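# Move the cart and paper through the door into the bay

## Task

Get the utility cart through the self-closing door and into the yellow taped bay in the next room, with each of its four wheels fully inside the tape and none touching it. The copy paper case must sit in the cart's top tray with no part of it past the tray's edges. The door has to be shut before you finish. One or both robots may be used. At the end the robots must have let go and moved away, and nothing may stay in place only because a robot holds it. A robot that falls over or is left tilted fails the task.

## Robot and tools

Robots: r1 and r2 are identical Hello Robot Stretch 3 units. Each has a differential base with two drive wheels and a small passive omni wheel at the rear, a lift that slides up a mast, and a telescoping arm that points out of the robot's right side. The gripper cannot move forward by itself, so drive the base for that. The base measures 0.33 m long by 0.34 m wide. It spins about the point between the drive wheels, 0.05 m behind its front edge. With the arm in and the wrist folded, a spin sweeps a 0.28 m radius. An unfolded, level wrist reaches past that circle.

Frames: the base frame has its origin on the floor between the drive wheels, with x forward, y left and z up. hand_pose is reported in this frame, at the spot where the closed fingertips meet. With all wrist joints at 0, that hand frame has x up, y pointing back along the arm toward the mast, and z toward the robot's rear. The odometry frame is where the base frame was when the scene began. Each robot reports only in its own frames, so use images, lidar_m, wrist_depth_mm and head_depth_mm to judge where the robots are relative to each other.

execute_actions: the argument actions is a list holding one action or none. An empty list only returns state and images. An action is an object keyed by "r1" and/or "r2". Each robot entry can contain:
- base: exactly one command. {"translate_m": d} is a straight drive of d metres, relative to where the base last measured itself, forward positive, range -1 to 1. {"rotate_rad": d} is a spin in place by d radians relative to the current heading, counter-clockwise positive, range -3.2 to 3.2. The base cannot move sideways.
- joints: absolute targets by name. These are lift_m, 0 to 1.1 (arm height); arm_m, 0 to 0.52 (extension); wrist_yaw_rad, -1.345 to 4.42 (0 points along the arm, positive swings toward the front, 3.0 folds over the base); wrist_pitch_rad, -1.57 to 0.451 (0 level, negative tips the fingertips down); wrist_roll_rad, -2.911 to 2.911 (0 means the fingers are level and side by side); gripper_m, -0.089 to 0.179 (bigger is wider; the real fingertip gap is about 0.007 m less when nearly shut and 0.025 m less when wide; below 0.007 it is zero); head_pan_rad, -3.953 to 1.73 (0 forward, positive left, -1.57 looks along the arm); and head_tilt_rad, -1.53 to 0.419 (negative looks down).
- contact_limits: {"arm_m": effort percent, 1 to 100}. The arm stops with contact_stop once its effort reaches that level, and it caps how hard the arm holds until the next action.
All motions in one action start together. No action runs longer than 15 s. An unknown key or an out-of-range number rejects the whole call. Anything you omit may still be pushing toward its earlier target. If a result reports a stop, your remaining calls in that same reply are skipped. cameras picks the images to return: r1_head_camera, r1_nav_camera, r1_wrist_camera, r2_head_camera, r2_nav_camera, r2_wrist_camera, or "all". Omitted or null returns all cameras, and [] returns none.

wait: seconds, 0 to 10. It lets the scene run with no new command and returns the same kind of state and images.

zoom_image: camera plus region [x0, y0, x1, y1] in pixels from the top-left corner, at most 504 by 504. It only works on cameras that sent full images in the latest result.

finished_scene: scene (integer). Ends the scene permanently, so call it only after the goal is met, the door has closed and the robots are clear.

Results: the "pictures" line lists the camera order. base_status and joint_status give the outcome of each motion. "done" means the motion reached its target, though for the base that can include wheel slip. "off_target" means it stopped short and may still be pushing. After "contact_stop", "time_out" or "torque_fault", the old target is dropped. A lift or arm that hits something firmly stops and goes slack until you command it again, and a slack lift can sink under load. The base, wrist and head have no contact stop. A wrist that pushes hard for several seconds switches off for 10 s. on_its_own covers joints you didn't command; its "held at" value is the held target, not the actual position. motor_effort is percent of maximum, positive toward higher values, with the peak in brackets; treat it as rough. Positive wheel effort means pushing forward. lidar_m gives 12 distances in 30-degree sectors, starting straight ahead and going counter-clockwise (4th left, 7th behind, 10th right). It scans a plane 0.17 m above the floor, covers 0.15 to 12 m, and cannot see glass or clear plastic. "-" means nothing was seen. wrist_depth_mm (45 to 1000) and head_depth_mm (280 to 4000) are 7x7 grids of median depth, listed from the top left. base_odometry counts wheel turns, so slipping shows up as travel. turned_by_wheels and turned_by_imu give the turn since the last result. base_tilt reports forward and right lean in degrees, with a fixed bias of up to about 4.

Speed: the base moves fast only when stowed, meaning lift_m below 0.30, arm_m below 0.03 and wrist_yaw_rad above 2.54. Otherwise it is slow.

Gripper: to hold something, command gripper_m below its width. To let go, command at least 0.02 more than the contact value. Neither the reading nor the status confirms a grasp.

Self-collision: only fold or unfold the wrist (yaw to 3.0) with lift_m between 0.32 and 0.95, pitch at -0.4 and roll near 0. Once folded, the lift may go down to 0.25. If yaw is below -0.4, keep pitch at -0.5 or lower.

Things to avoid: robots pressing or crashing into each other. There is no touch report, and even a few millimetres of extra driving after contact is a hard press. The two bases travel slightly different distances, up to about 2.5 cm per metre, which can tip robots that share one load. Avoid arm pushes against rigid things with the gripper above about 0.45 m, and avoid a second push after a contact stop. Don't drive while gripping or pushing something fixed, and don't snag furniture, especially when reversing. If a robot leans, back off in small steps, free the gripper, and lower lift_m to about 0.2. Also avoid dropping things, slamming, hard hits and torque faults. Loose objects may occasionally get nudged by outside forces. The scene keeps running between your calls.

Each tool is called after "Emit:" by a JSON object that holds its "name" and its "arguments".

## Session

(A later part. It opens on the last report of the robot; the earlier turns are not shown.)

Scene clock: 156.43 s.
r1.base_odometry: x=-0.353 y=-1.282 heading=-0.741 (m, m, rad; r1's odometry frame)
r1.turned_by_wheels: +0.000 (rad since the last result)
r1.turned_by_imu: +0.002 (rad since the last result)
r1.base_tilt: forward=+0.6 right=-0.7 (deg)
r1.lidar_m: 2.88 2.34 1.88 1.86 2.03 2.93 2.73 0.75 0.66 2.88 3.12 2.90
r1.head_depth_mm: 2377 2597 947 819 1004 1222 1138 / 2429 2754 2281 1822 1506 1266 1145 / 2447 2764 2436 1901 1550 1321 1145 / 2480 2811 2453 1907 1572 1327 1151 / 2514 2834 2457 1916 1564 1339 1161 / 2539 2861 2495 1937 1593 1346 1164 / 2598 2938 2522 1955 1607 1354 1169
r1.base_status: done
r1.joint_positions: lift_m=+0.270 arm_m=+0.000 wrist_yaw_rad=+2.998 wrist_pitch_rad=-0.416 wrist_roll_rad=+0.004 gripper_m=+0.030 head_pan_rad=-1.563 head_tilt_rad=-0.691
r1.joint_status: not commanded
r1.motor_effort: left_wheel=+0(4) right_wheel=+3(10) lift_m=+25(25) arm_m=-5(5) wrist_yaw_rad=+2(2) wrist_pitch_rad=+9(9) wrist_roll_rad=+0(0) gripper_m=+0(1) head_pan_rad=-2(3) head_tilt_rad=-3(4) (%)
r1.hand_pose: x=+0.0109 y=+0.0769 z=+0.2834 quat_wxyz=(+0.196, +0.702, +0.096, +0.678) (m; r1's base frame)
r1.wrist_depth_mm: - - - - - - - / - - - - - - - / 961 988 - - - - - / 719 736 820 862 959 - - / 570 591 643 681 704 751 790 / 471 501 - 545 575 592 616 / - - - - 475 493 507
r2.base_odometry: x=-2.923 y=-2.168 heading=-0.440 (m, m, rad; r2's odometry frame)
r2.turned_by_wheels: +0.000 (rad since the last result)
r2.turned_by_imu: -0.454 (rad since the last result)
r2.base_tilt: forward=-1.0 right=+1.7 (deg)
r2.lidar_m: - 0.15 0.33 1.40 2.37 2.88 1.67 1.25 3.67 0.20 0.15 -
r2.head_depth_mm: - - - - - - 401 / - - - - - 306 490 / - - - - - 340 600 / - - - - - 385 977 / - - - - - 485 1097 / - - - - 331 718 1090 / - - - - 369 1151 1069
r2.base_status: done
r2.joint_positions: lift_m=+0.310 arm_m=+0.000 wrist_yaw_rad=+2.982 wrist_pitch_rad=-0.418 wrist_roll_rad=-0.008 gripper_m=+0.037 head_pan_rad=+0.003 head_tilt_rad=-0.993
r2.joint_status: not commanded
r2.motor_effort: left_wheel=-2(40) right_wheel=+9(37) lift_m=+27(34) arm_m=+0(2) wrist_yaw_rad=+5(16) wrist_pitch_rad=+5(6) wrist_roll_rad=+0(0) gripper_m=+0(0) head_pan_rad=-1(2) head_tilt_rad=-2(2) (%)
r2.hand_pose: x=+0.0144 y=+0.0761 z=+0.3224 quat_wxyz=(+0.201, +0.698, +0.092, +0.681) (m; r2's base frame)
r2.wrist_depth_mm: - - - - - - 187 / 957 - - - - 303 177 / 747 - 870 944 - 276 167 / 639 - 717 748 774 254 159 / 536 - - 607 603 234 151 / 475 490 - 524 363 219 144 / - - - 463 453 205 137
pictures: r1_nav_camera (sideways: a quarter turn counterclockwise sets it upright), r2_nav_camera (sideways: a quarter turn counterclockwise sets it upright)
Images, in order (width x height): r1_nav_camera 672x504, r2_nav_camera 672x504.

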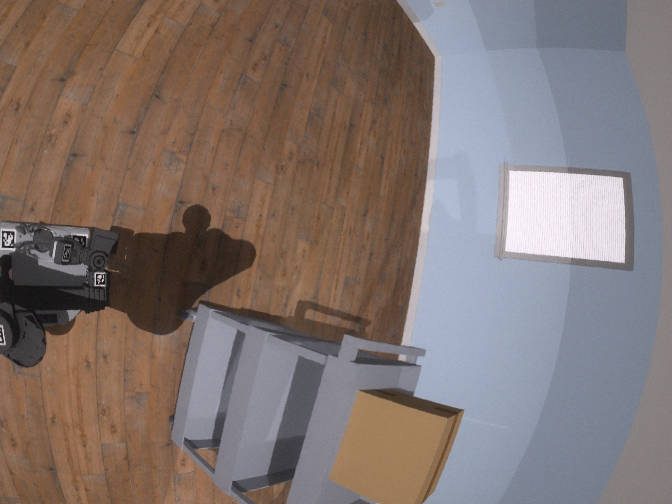

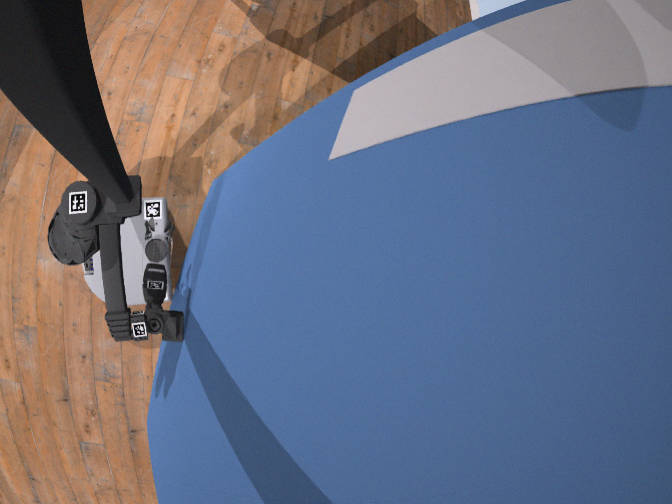

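Emit:
{"name": "execute_actions", "arguments": {"actions": [{"r1":{"base":{"rotate_rad":-1.225}},"r2":{"base":{"translate_m":-0.08}}}], "cameras": []}}

Emit:
{"name": "execute_actions", "arguments": {"actions": [{"r1":{"base":{"translate_m":1}},"r2":{"base":{"rotate_rad":1.15}}}], "cameras": []}}

Emit:
{"name": "execute_actions", "arguments": {"actions": [{"r1":{"base":{"rotate_rad":-2.15},"joints":{"lift_m":0.75,"head_pan_rad":0,"head_tilt_rad":-0.7}},"r2":{"base":{"translate_m":0.3},"joints":{"head_pan_rad":-2.6}}}], "cameras": []}}

Emit:
{"name": "execute_actions", "arguments": {"actions": [{"r1":{"joints":{"wrist_yaw_rad":1.57,"wrist_pitch_rad":0,"wrist_roll_rad":1.57,"gripper_m":0.12}}}], "cameras": ["r1_nav_camera","r1_head_camera","r1_wrist_camera","r2_nav_camera"]}}

Scene clock: 173.47 s.
r1.base_odometry: x=-0.353 y=-1.282 heading=-1.966 (m, m, rad; r1's odometry frame)
r1.turned_by_wheels: -1.225 (rad since the last result)
r1.turned_by_imu: -1.223 (rad since the last result)
r1.base_tilt: forward=+0.6 right=-0.7 (deg)
r1.lidar_m: 2.96 2.99 2.88 2.75 1.95 1.86 1.92 2.57 2.90 0.84 0.67 0.65
r1.head_depth_mm: - 3232 2353 1861 1537 1307 1134 / - 3118 2355 1876 1539 1311 1140 / 2124 2389 2318 1891 1556 1325 1144 / 1948 2231 2353 1912 1558 1332 1150 / 2970 3211 2358 1761 1434 1329 1161 / 3112 3373 929 1218 1342 1274 1166 / 3291 3385 979 1179 1050 1225 1144
r1.base_status: done
r1.joint_positions: lift_m=+0.270 arm_m=+0.000 wrist_yaw_rad=+2.998 wrist_pitch_rad=-0.416 wrist_roll_rad=+0.004 gripper_m=+0.030 head_pan_rad=-1.563 head_tilt_rad=-0.692
r1.joint_status: not commanded
r1.motor_effort: left_wheel=+2(8) right_wheel=-1(7) lift_m=+26(26) arm_m=-5(5) wrist_yaw_rad=+2(2) wrist_pitch_rad=+9(9) wrist_roll_rad=+0(0) gripper_m=+0(1) head_pan_rad=-2(2) head_tilt_rad=-3(3) (%)
r1.hand_pose: x=+0.0109 y=+0.0769 z=+0.2834 quat_wxyz=(+0.196, +0.702, +0.096, +0.678) (m; r1's base frame)
r1.wrist_depth_mm: - - - - - - - / - - - - - - - / 954 - - - - - - / 713 737 819 846 936 - - / 573 596 638 676 697 744 807 / 476 502 - 544 572 592 625 / - - - - 475 490 508
r2.base_odometry: x=-2.996 y=-2.134 heading=-0.440 (m, m, rad; r2's odometry frame)
r2.turned_by_wheels: +0.000 (rad since the last result)
r2.turned_by_imu: -0.025 (rad since the last result)
r2.base_tilt: forward=-1.1 right=+1.7 (deg)
r2.lidar_m: - 0.15 0.16 1.42 2.51 2.80 1.73 1.16 3.65 0.19 0.15 -
r2.head_depth_mm: - - - - - - 471 / - - - - - - 472 / - - - - - - 442 / - - - - - - 543 / - - - - - - 927 / - - - - - 387 1075 / - - - - - 448 1072
r2.base_status: done
r2.joint_positions: lift_m=+0.310 arm_m=+0.000 wrist_yaw_rad=+2.982 wrist_pitch_rad=-0.418 wrist_roll_rad=-0.008 gripper_m=+0.037 head_pan_rad=+0.003 head_tilt_rad=-0.993
r2.joint_status: not commanded
r2.motor_effort: left_wheel=-1(20) right_wheel=+3(22) lift_m=+27(27) arm_m=+0(0) wrist_yaw_rad=+5(10) wrist_pitch_rad=+5(5) wrist_roll_rad=+0(0) gripper_m=+0(1) head_pan_rad=-2(1) head_tilt_rad=-2(2) (%)
r2.hand_pose: x=+0.0145 y=+0.0761 z=+0.3225 quat_wxyz=(+0.202, +0.698, +0.092, +0.681) (m; r2's base frame)
r2.wrist_depth_mm: - - - - 307 152 102 / 955 - - - 286 148 100 / 750 - 861 919 269 143 98 / 629 - 702 750 254 139 96 / 541 - - 601 219 135 94 / 475 - - 521 191 131 92 / - - - 449 249 127 90
pictures: none
No camera images: the call's "cameras" was empty. Leave "cameras" out to get every camera's image.

Scene clock: 178.57 s.
r1.base_odometry: x=-0.738 y=-2.205 heading=-1.966 (m, m, rad; r1's odometry frame)
r1.turned_by_wheels: +0.000 (rad since the last result)
r1.turned_by_imu: +0.002 (rad since the last result)
r1.base_tilt: forward=+0.6 right=-0.7 (deg)
r1.lidar_m: 2.05 2.52 2.41 2.48 2.87 2.74 2.83 0.63 0.62 0.66 2.09 2.00
r1.head_depth_mm: 2834 2912 783 757 1000 1180 1136 / 2956 3161 2314 914 1037 1242 1144 / 3123 3266 2423 1883 1549 1316 1149 / 3243 3401 2429 1903 1569 1331 1151 / 3036 3177 2441 1927 1585 1337 1162 / 2656 2829 2492 1943 1591 1349 1168 / 2365 2506 2495 1956 1597 1355 1175
r1.base_status: done
r1.joint_positions: lift_m=+0.270 arm_m=+0.000 wrist_yaw_rad=+2.998 wrist_pitch_rad=-0.416 wrist_roll_rad=+0.004 gripper_m=+0.030 head_pan_rad=-1.563 head_tilt_rad=-0.692
r1.joint_status: not commanded
r1.motor_effort: left_wheel=+2(7) right_wheel=-1(4) lift_m=+25(25) arm_m=-6(5) wrist_yaw_rad=+1(2) wrist_pitch_rad=+9(9) wrist_roll_rad=+0(0) gripper_m=-1(0) head_pan_rad=-3(3) head_tilt_rad=-3(3) (%)
r1.hand_pose: x=+0.0109 y=+0.0769 z=+0.2834 quat_wxyz=(+0.196, +0.702, +0.096, +0.678) (m; r1's base frame)
r1.wrist_depth_mm: - - - - - - - / - - - - - - - / 946 989 - - - - - / 718 744 818 862 931 - - / 570 584 646 678 704 744 790 / 477 495 - 550 571 596 621 / - - - - 475 487 508
r2.base_odometry: x=-2.996 y=-2.134 heading=+0.710 (m, m, rad; r2's odometry frame)
r2.turned_by_wheels: +1.150 (rad since the last result)
r2.turned_by_imu: +0.961 (rad since the last result)
r2.base_tilt: forward=-1.1 right=+1.8 (deg)
r2.lidar_m: 3.11 1.44 3.59 2.82 2.00 1.14 3.66 0.40 0.24 0.21 0.21 0.25
r2.head_depth_mm: 2444 352 371 395 419 445 475 / 2677 2166 493 514 555 603 638 / 2674 2140 1804 1558 821 934 1052 / 2607 2118 1800 1535 1357 1209 1110 / 2608 2109 1764 1532 1345 1201 1109 / 2566 2078 1757 1511 1333 1186 1089 / 2463 1877 1699 1512 1328 1180 1068
r2.base_status: done
r2.joint_positions: lift_m=+0.310 arm_m=+0.000 wrist_yaw_rad=+3.005 wrist_pitch_rad=-0.418 wrist_roll_rad=-0.008 gripper_m=+0.037 head_pan_rad=+0.003 head_tilt_rad=-0.993
r2.joint_status: not commanded
r2.motor_effort: left_wheel=-2(20) right_wheel=+8(25) lift_m=+26(27) arm_m=+1(1) wrist_yaw_rad=-8(14) wrist_pitch_rad=+5(6) wrist_roll_rad=+0(0) gripper_m=+1(0) head_pan_rad=-1(2) head_tilt_rad=-3(2) (%)
r2.hand_pose: x=+0.0093 y=+0.0769 z=+0.3224 quat_wxyz=(+0.194, +0.697, +0.100, +0.683) (m; r2's base frame)
r2.wrist_depth_mm: - - - - - - - / 966 - - - - - - / 770 - 857 941 - - - / 641 - 714 734 789 824 877 / 539 549 - 616 652 675 709 / 473 493 - 532 556 574 591 / - - - 462 476 491 512
pictures: none
No camera images: the call's "cameras" was empty. Leave "cameras" out to get every camera's image.

Scene clock: 183.77 s.
r1.base_odometry: x=-0.738 y=-2.205 heading=+2.167 (m, m, rad; r1's odometry frame)
r1.turned_by_wheels: -2.150 (rad since the last result)
r1.turned_by_imu: -2.154 (rad since the last result)
r1.base_tilt: forward=+0.6 right=-0.6 (deg)
r1.lidar_m: 0.62 0.65 2.14 1.99 2.03 2.57 2.41 2.45 2.92 2.74 2.79 0.63
r1.head_depth_mm: 2976 3210 2359 1866 1525 1308 1137 / 2960 3184 944 758 1439 1286 1140 / - 1173 937 758 1043 1242 1150 / - 684 773 764 1049 1248 1152 / - 674 763 763 1056 1256 1162 / 2144 682 769 765 1035 1315 1165 / 2785 3033 2433 770 1602 1357 1172
r1.base_status: done
r1.joint_positions: lift_m=+0.750 arm_m=+0.000 wrist_yaw_rad=+2.998 wrist_pitch_rad=-0.416 wrist_roll_rad=+0.004 gripper_m=+0.030 head_pan_rad=-0.007 head_tilt_rad=-0.692
r1.joint_status: all done
r1.motor_effort: left_wheel=+2(8) right_wheel=-2(7) lift_m=+45(45) arm_m=-6(6) wrist_yaw_rad=+2(1) wrist_pitch_rad=+9(9) wrist_roll_rad=+0(0) gripper_m=+0(0) head_pan_rad=+4(38) head_tilt_rad=-3(2) (%)
r1.hand_pose: x=+0.0109 y=+0.0769 z=+0.7627 quat_wxyz=(+0.196, +0.702, +0.096, +0.678) (m; r1's base frame)
r1.wrist_depth_mm: - - - - - - - / - - - - - - - / - - - - - - - / - - - - - - - / - - - - - - - / - - - - - - - / 886 938 944 973 - - -
r2.base_odometry: x=-2.768 y=-1.939 heading=+0.709 (m, m, rad; r2's odometry frame)
r2.turned_by_wheels: +0.000 (rad since the last result)
r2.turned_by_imu: -0.928 (rad since the last result)
r2.base_tilt: forward=-1.1 right=+1.9 (deg)
r2.lidar_m: 0.15 0.15 3.39 1.35 3.44 2.90 1.78 1.28 3.71 0.20 0.15 -
r2.head_depth_mm: 1657 2085 1835 1569 1380 1237 1106 / 1406 1815 1824 1562 1375 1240 - / 1206 1503 1764 1548 1354 1249 - / 2469 1533 1731 1545 1352 1245 - / 2575 2091 1780 1538 1346 1234 - / 2567 2083 1751 1519 1344 1209 896 / 2538 2064 1746 1514 1329 1093 612
r2.base_status: done
r2.joint_positions: lift_m=+0.310 arm_m=+0.000 wrist_yaw_rad=+2.982 wrist_pitch_rad=-0.418 wrist_roll_rad=-0.008 gripper_m=+0.037 head_pan_rad=-2.600 head_tilt_rad=-0.993
r2.joint_status: all done
r2.motor_effort: left_wheel=-2(38) right_wheel=+10(33) lift_m=+26(27) arm_m=+0(1) wrist_yaw_rad=+5(38) wrist_pitch_rad=+5(6) wrist_roll_rad=+0(0) gripper_m=+0(0) head_pan_rad=+1(47) head_tilt_rad=-3(4) (%)
r2.hand_pose: x=+0.0144 y=+0.0761 z=+0.3225 quat_wxyz=(+0.201, +0.698, +0.092, +0.681) (m; r2's base frame)
r2.wrist_depth_mm: - - - - - - 191 / 905 - - - - - 179 / 747 - 867 912 999 284 170 / 624 - 708 749 784 260 161 / 533 - - 614 635 239 153 / 472 496 - 525 374 222 146 / - - - 467 457 208 140
pictures: none
No camera images: the call's "cameras" was empty. Leave "cameras" out to get every camera's image.

Scene clock: 185.50 s.
r1.base_odometry: x=-0.738 y=-2.205 heading=+2.167 (m, m, rad; r1's odometry frame)
r1.turned_by_wheels: +0.000 (rad since the last result)
r1.turned_by_imu: +0.000 (rad since the last result)
r1.base_tilt: forward=+0.6 right=-0.7 (deg)
r1.lidar_m: 0.62 0.65 2.14 2.00 2.03 2.56 2.41 2.45 2.92 2.74 2.79 0.63
r1.head_depth_mm: 2992 3210 2336 1860 1536 1301 1119 / 2961 3133 947 756 1434 1293 1144 / - 1169 932 759 1042 1235 1145 / - 684 773 759 1053 1247 1158 / - 676 763 764 1057 1255 1163 / 2149 681 770 768 1037 1310 1168 / 2778 2982 2416 768 1596 1349 1168
r1.base_status: not commanded
r1.joint_positions: lift_m=+0.750 arm_m=+0.000 wrist_yaw_rad=+1.573 wrist_pitch_rad=-0.025 wrist_roll_rad=+1.569 gripper_m=+0.120 head_pan_rad=-0.007 head_tilt_rad=-0.692
r1.joint_status: all done
r1.motor_effort: left_wheel=+2(2) right_wheel=-1(2) lift_m=+45(44) arm_m=-6(6) wrist_yaw_rad=-2(3) wrist_pitch_rad=+13(13) wrist_roll_rad=+0(1) gripper_m=+1(82) head_pan_rad=+4(3) head_tilt_rad=-4(3) (%)
r1.hand_pose: x=+0.2342 y=-0.1447 z=+0.8577 quat_wxyz=(+0.010, +0.708, -0.706, -0.008) (m; r1's base frame)
r1.wrist_depth_mm: - - - - - - - / - - - - - - - / - - - - - - - / - - - - - - 967 / - - 715 555 - 549 739 / - - 678 572 - 562 801 / - - - 584 - 564 772
r2.base_odometry: x=-2.768 y=-1.939 heading=+0.709 (m, m, rad; r2's odometry frame)
r2.turned_by_wheels: +0.000 (rad since the last result)
r2.turned_by_imu: +0.000 (rad since the last result)
r2.base_tilt: forward=-1.1 right=+1.8 (deg)
r2.lidar_m: 0.15 0.15 3.41 1.35 3.46 2.89 1.77 1.28 3.71 0.20 0.15 -
r2.head_depth_mm: 1652 2084 1838 1567 1394 1231 1108 / 1398 1808 1813 1562 1378 1245 - / 1209 1506 1757 1556 1359 1255 - / 2425 1532 1713 1532 1357 1244 - / 2581 2115 1786 1530 1345 1246 - / 2571 2076 1762 1519 1330 1214 894 / 2542 2066 1734 1527 1328 1092 612
r2.base_status: not commanded
r2.joint_positions: lift_m=+0.310 arm_m=+0.000 wrist_yaw_rad=+2.982 wrist_pitch_rad=-0.418 wrist_roll_rad=-0.008 gripper_m=+0.037 head_pan_rad=-2.600 head_tilt_rad=-0.993
r2.joint_status: not commanded
r2.motor_effort: left_wheel=-2(2) right_wheel=+11(10) lift_m=+25(26) arm_m=+0(0) wrist_yaw_rad=+5(5) wrist_pitch_rad=+5(5) wrist_roll_rad=+0(0) gripper_m=+0(0) head_pan_rad=+1(1) head_tilt_rad=-3(3) (%)
r2.hand_pose: x=+0.0144 y=+0.0761 z=+0.3225 quat_wxyz=(+0.201, +0.698, +0.092, +0.681) (m; r2's base frame)
r2.wrist_depth_mm: - - - - - - 191 / 946 - - - - - 180 / 762 - 865 931 - 282 170 / 639 - 711 749 751 260 160 / 532 - - 600 632 239 153 / 472 493 - 516 376 222 146 / - - - 459 458 206 139
pictures: r1_head_camera (sideways: a quarter turn clockwise sets it upright), r1_nav_camera (sideways: a quarter turn counterclockwise sets it upright), r1_wrist_camera, r2_nav_camera (sideways: a quarter turn counterclockwise sets it upright)
Images, in order (width x height): r1_head_camera 896x504, r1_nav_camera 672x504, r1_wrist_camera 644x364, r2_nav_camera 672x504.

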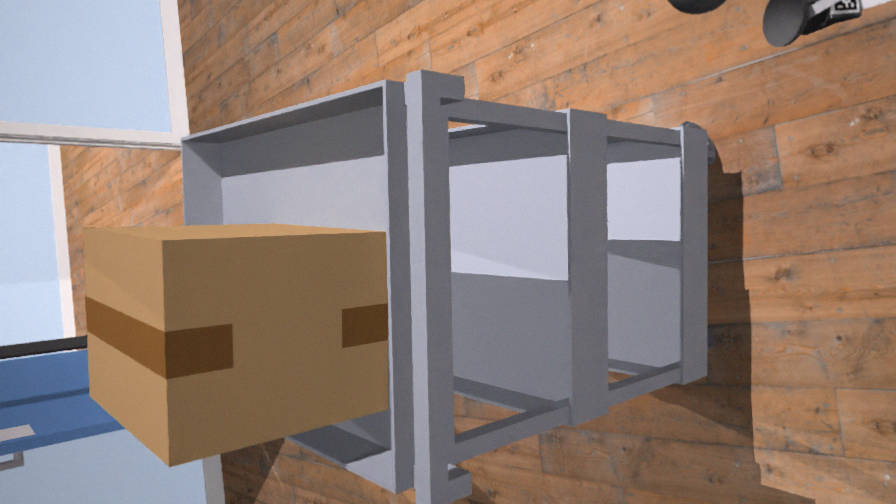

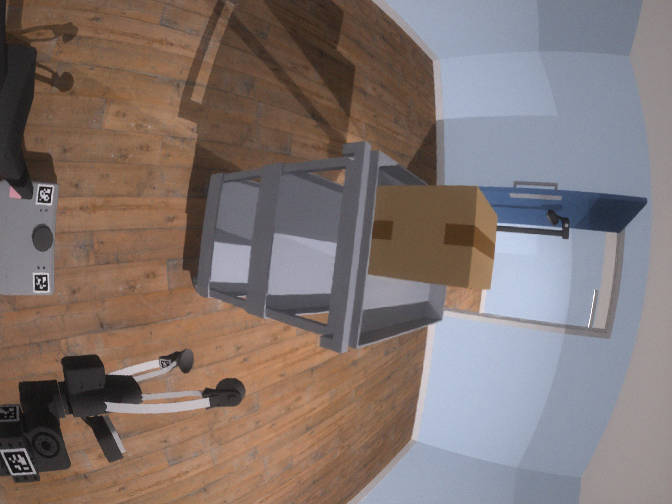

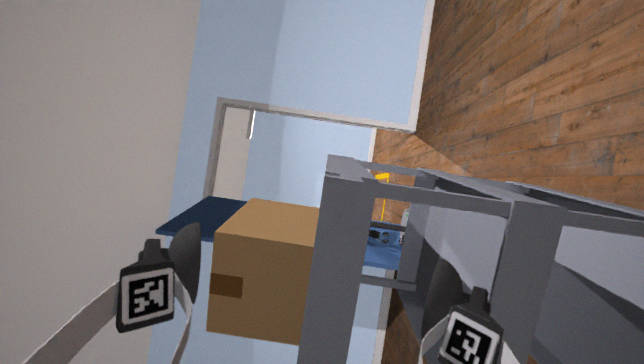

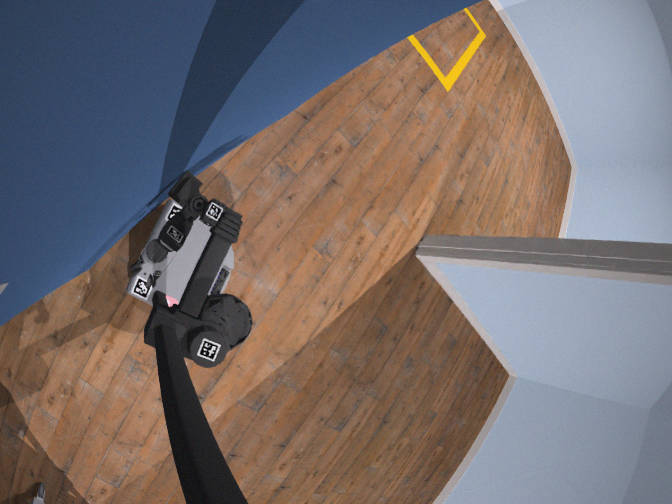

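Emit:
{"name": "execute_actions", "arguments": {"actions": [{"r1":{"base":{"translate_m":0.26},"joints":{"lift_m":0.72,"wrist_yaw_rad":1.65}}}], "cameras": ["r1_nav_camera","r1_wrist_camera"]}}

Scene clock: 193.47 s.
r1.base_odometry: x=-0.884 y=-1.990 heading=+2.167 (m, m, rad; r1's odometry frame)
r1.turned_by_wheels: +0.000 (rad since the last result)
r1.turned_by_imu: -0.001 (rad since the last result)
r1.base_tilt: forward=+0.7 right=-0.7 (deg)
r1.lidar_m: 0.36 0.38 2.15 2.02 2.05 2.65 2.66 2.72 2.90 2.72 2.77 0.37
r1.head_depth_mm: 2758 3032 2367 1792 536 488 1138 / 2766 2991 912 724 597 719 1013 / - 3305 939 732 601 805 1016 / - 579 471 544 604 809 1040 / - 587 476 549 610 816 1048 / 2180 599 479 555 616 821 1047 / 2455 2754 484 561 619 698 1173
r1.base_status: done
r1.joint_positions: lift_m=+0.720 arm_m=+0.000 wrist_yaw_rad=+1.647 wrist_pitch_rad=-0.023 wrist_roll_rad=+1.569 gripper_m=+0.120 head_pan_rad=-0.007 head_tilt_rad=-0.692
r1.joint_status: all done
r1.motor_effort: left_wheel=+2(6) right_wheel=-2(2) lift_m=+25(40) arm_m=-5(5) wrist_yaw_rad=+3(5) wrist_pitch_rad=+13(13) wrist_roll_rad=+0(0) gripper_m=+1(2) head_pan_rad=+4(3) head_tilt_rad=-3(3) (%)
r1.hand_pose: x=+0.2335 y=-0.1259 z=+0.8287 quat_wxyz=(+0.010, +0.733, -0.680, -0.007) (m; r1's base frame)
r1.wrist_depth_mm: - - - - - - - / - - - - - - - / - - - - - - - / - - - 214 280 455 474 / - - 493 282 920 606 362 / - - 410 293 936 580 401 / - 445 430 307 - 511 392
r2.base_odometry: x=-2.768 y=-1.939 heading=+0.709 (m, m, rad; r2's odometry frame)
r2.turned_by_wheels: +0.000 (rad since the last result)
r2.turned_by_imu: +0.001 (rad since the last result)
r2.base_tilt: forward=-1.1 right=+1.8 (deg)
r2.lidar_m: 0.15 0.15 3.38 1.35 3.47 2.89 1.77 1.28 3.72 0.20 0.15 -
r2.head_depth_mm: 1646 2095 1838 1580 1384 1221 1103 / 1391 1825 1838 1563 1373 1248 - / 1198 1501 1761 1560 1364 1251 - / 2450 1528 1710 1543 1354 1237 - / 2607 2111 1776 1536 1343 1236 - / 2570 2099 1750 1512 1323 1210 896 / 2532 2053 1749 1507 1318 1087 611
r2.base_status: not commanded
r2.joint_positions: lift_m=+0.310 arm_m=+0.000 wrist_yaw_rad=+2.982 wrist_pitch_rad=-0.418 wrist_roll_rad=-0.008 gripper_m=+0.037 head_pan_rad=-2.600 head_tilt_rad=-0.993
r2.joint_status: not commanded
r2.motor_effort: left_wheel=-2(2) right_wheel=+10(10) lift_m=+25(25) arm_m=+1(0) wrist_yaw_rad=+6(6) wrist_pitch_rad=+5(6) wrist_roll_rad=+0(0) gripper_m=+0(0) head_pan_rad=+0(1) head_tilt_rad=-3(2) (%)
r2.hand_pose: x=+0.0144 y=+0.0761 z=+0.3225 quat_wxyz=(+0.201, +0.698, +0.092, +0.681) (m; r2's base frame)
r2.wrist_depth_mm: - - - - - - 191 / 930 - - - - - 180 / 752 - 864 926 - 282 169 / 639 - 715 752 778 259 161 / 540 - - 619 642 239 152 / 472 491 - 527 374 222 146 / - - - 459 458 208 140
pictures: r1_nav_camera (sideways: a quarter turn counterclockwise sets it upright), r1_wrist_camera
Images, in order (width x height): r1_nav_camera 672x504, r1_wrist_camera 644x364.

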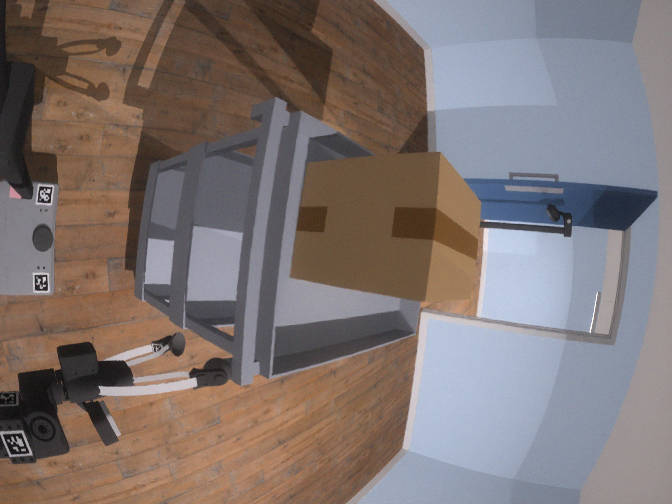

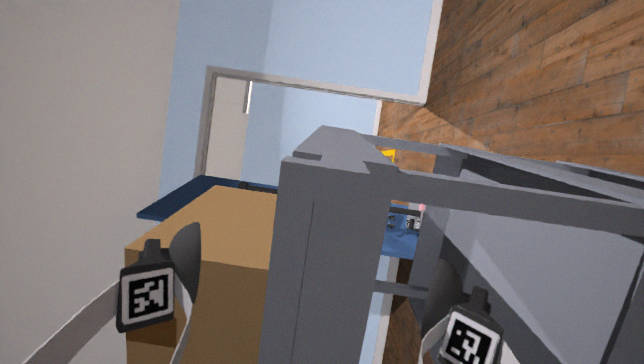

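Emit:
{"name": "execute_actions", "arguments": {"actions": [{"r1":{"base":{"translate_m":0.08},"joints":{"lift_m":0.74,"wrist_yaw_rad":2.0}}}], "cameras": []}}

Emit:
{"name": "execute_actions", "arguments": {"actions": [{"r1":{"joints":{"gripper_m":-0.03,"head_tilt_rad":-1}}}], "cameras": ["r1_wrist_camera"]}}

Emit:
{"name": "execute_actions", "arguments": {"actions": [{"r1":{"base":{"translate_m":0.3},"joints":{"arm_m":0.03}}}], "cameras": ["r1_nav_camera","r1_wrist_camera"]}}

Scene clock: 203.37 s.
r1.base_odometry: x=-0.929 y=-1.924 heading=+2.167 (m, m, rad; r1's odometry frame)
r1.turned_by_wheels: +0.000 (rad since the last result)
r1.turned_by_imu: -0.001 (rad since the last result)
r1.base_tilt: forward=+0.7 right=-0.7 (deg)
r1.lidar_m: 0.28 0.29 2.16 2.03 2.06 2.66 2.75 2.80 2.89 2.72 2.76 0.29
r1.head_depth_mm: 2694 2938 2368 1752 566 466 1081 / 2743 2914 895 725 597 470 683 / - 3285 901 711 601 474 759 / - 581 416 435 531 475 747 / - 587 421 440 537 479 752 / 2151 598 425 445 544 482 758 / 1807 1876 431 449 553 486 721
r1.base_status: done
r1.joint_positions: lift_m=+0.740 arm_m=+0.000 wrist_yaw_rad=+1.997 wrist_pitch_rad=-0.023 wrist_roll_rad=+1.569 gripper_m=+0.120 head_pan_rad=-0.007 head_tilt_rad=-0.692
r1.joint_status: all done
r1.motor_effort: left_wheel=+2(5) right_wheel=-1(3) lift_m=+45(46) arm_m=-5(6) wrist_yaw_rad=+3(3) wrist_pitch_rad=+13(13) wrist_roll_rad=+0(1) gripper_m=+1(0) head_pan_rad=+3(4) head_tilt_rad=-3(4) (%)
r1.hand_pose: x=+0.2114 y=-0.0397 z=+0.8481 quat_wxyz=(+0.011, +0.841, -0.542, -0.006) (m; r1's base frame)
r1.wrist_depth_mm: - - - 109 104 151 159 / - - 511 118 169 600 430 / - 358 360 128 185 668 462 / - 355 336 144 204 679 450 / - - 377 162 234 653 436 / - - 437 247 266 583 424 / - - - 289 - 515 411
r2.base_odometry: x=-2.768 y=-1.939 heading=+0.709 (m, m, rad; r2's odometry frame)
r2.turned_by_wheels: +0.000 (rad since the last result)
r2.turned_by_imu: +0.001 (rad since the last result)
r2.base_tilt: forward=-1.1 right=+1.8 (deg)
r2.lidar_m: 0.15 0.15 3.37 1.35 3.45 2.89 1.77 1.28 3.71 0.20 0.15 -
r2.head_depth_mm: 1661 2091 1830 1575 1384 1229 1104 / 1395 1812 1815 1572 1377 1244 - / 1196 1506 1760 1550 1366 1249 - / 2440 1545 1715 1540 1354 1249 - / 2645 2125 1773 1530 1346 1235 - / 2564 2095 1755 1517 1330 1211 897 / 2539 2045 1732 1511 1326 1095 611
r2.base_status: not commanded
r2.joint_positions: lift_m=+0.310 arm_m=+0.000 wrist_yaw_rad=+2.982 wrist_pitch_rad=-0.418 wrist_roll_rad=-0.008 gripper_m=+0.037 head_pan_rad=-2.600 head_tilt_rad=-0.993
r2.joint_status: not commanded
r2.motor_effort: left_wheel=-1(2) right_wheel=+10(10) lift_m=+26(26) arm_m=+0(0) wrist_yaw_rad=+5(5) wrist_pitch_rad=+5(5) wrist_roll_rad=-1(0) gripper_m=+0(0) head_pan_rad=+0(1) head_tilt_rad=-2(2) (%)
r2.hand_pose: x=+0.0144 y=+0.0761 z=+0.3225 quat_wxyz=(+0.201, +0.698, +0.092, +0.681) (m; r2's base frame)
r2.wrist_depth_mm: - - - - - - 191 / 948 - - - - - 180 / 740 - 867 925 995 284 170 / 630 - 703 743 772 258 161 / 534 - - 604 640 239 153 / 473 487 - 525 373 222 146 / - - - 464 458 207 140
pictures: none
No camera images: the call's "cameras" was empty. Leave "cameras" out to get every camera's image.

Scene clock: 205.37 s.
r1.base_odometry: x=-0.929 y=-1.924 heading=+2.167 (m, m, rad; r1's odometry frame)
r1.turned_by_wheels: +0.000 (rad since the last result)
r1.turned_by_imu: -0.001 (rad since the last result)
r1.base_tilt: forward=+0.7 right=-0.7 (deg)
r1.lidar_m: 0.28 0.29 2.16 2.03 2.06 2.66 2.75 2.80 2.89 2.72 2.77 0.29
r1.head_depth_mm: 2235 1863 598 513 1243 1198 - / 797 712 630 555 737 1169 1109 / 822 730 633 557 777 1158 1107 / 372 396 482 562 821 1168 1109 / 374 388 485 563 827 1174 1105 / 376 390 489 567 829 1182 1095 / 380 393 493 569 762 1210 1100
r1.base_status: not commanded
r1.joint_positions: lift_m=+0.740 arm_m=+0.000 wrist_yaw_rad=+2.003 wrist_pitch_rad=-0.023 wrist_roll_rad=+1.570 gripper_m=-0.029 head_pan_rad=-0.007 head_tilt_rad=-0.987
r1.joint_status: all done
r1.motor_effort: left_wheel=+2(2) right_wheel=-1(2) lift_m=+44(44) arm_m=-5(6) wrist_yaw_rad=-2(2) wrist_pitch_rad=+13(13) wrist_roll_rad=+0(0) gripper_m=-21(96) head_pan_rad=+4(4) head_tilt_rad=-5(28) (%)
r1.hand_pose: x=+0.2108 y=-0.0383 z=+0.8482 quat_wxyz=(+0.010, +0.842, -0.539, -0.006) (m; r1's base frame)
r1.wrist_depth_mm: - - - 109 104 152 157 / - - 505 118 169 629 452 / - 358 357 129 186 667 460 / - 356 339 145 206 681 447 / - - 380 160 235 657 436 / - - 433 - - 597 421 / - - - 297 - 535 415
r2.base_odometry: x=-2.768 y=-1.939 heading=+0.709 (m, m, rad; r2's odometry frame)
r2.turned_by_wheels: +0.000 (rad since the last result)
r2.turned_by_imu: +0.000 (rad since the last result)
r2.base_tilt: forward=-1.2 right=+1.8 (deg)
r2.lidar_m: 0.15 0.15 3.37 1.35 3.45 2.89 1.78 1.28 3.69 0.20 0.15 -
r2.head_depth_mm: 1663 2063 1817 1580 1384 1229 1104 / 1415 1806 1823 1562 1371 1243 - / 1204 1518 1755 1550 1367 1253 - / 2467 1525 1706 1545 1346 1244 - / 2587 2093 1767 1537 1341 1237 - / 2538 2083 1756 1512 1336 1218 897 / 2512 2056 1749 1511 1317 1086 611
r2.base_status: not commanded
r2.joint_positions: lift_m=+0.310 arm_m=+0.000 wrist_yaw_rad=+2.982 wrist_pitch_rad=-0.418 wrist_roll_rad=-0.008 gripper_m=+0.037 head_pan_rad=-2.600 head_tilt_rad=-0.993
r2.joint_status: not commanded
r2.motor_effort: left_wheel=-2(2) right_wheel=+10(10) lift_m=+26(25) arm_m=+0(0) wrist_yaw_rad=+6(6) wrist_pitch_rad=+5(5) wrist_roll_rad=+0(0) gripper_m=+0(0) head_pan_rad=+0(0) head_tilt_rad=-2(3) (%)
r2.hand_pose: x=+0.0144 y=+0.0761 z=+0.3225 quat_wxyz=(+0.201, +0.698, +0.092, +0.681) (m; r2's base frame)
r2.wrist_depth_mm: - - - - - - 191 / 934 - - - - - 180 / 745 - 861 925 - 283 170 / 639 - 712 766 787 259 161 / 537 - - 605 648 239 152 / 470 493 - 523 373 221 146 / - - - 464 456 207 140
pictures: r1_wrist_camera
Images, in order (width x height): r1_wrist_camera 644x364.

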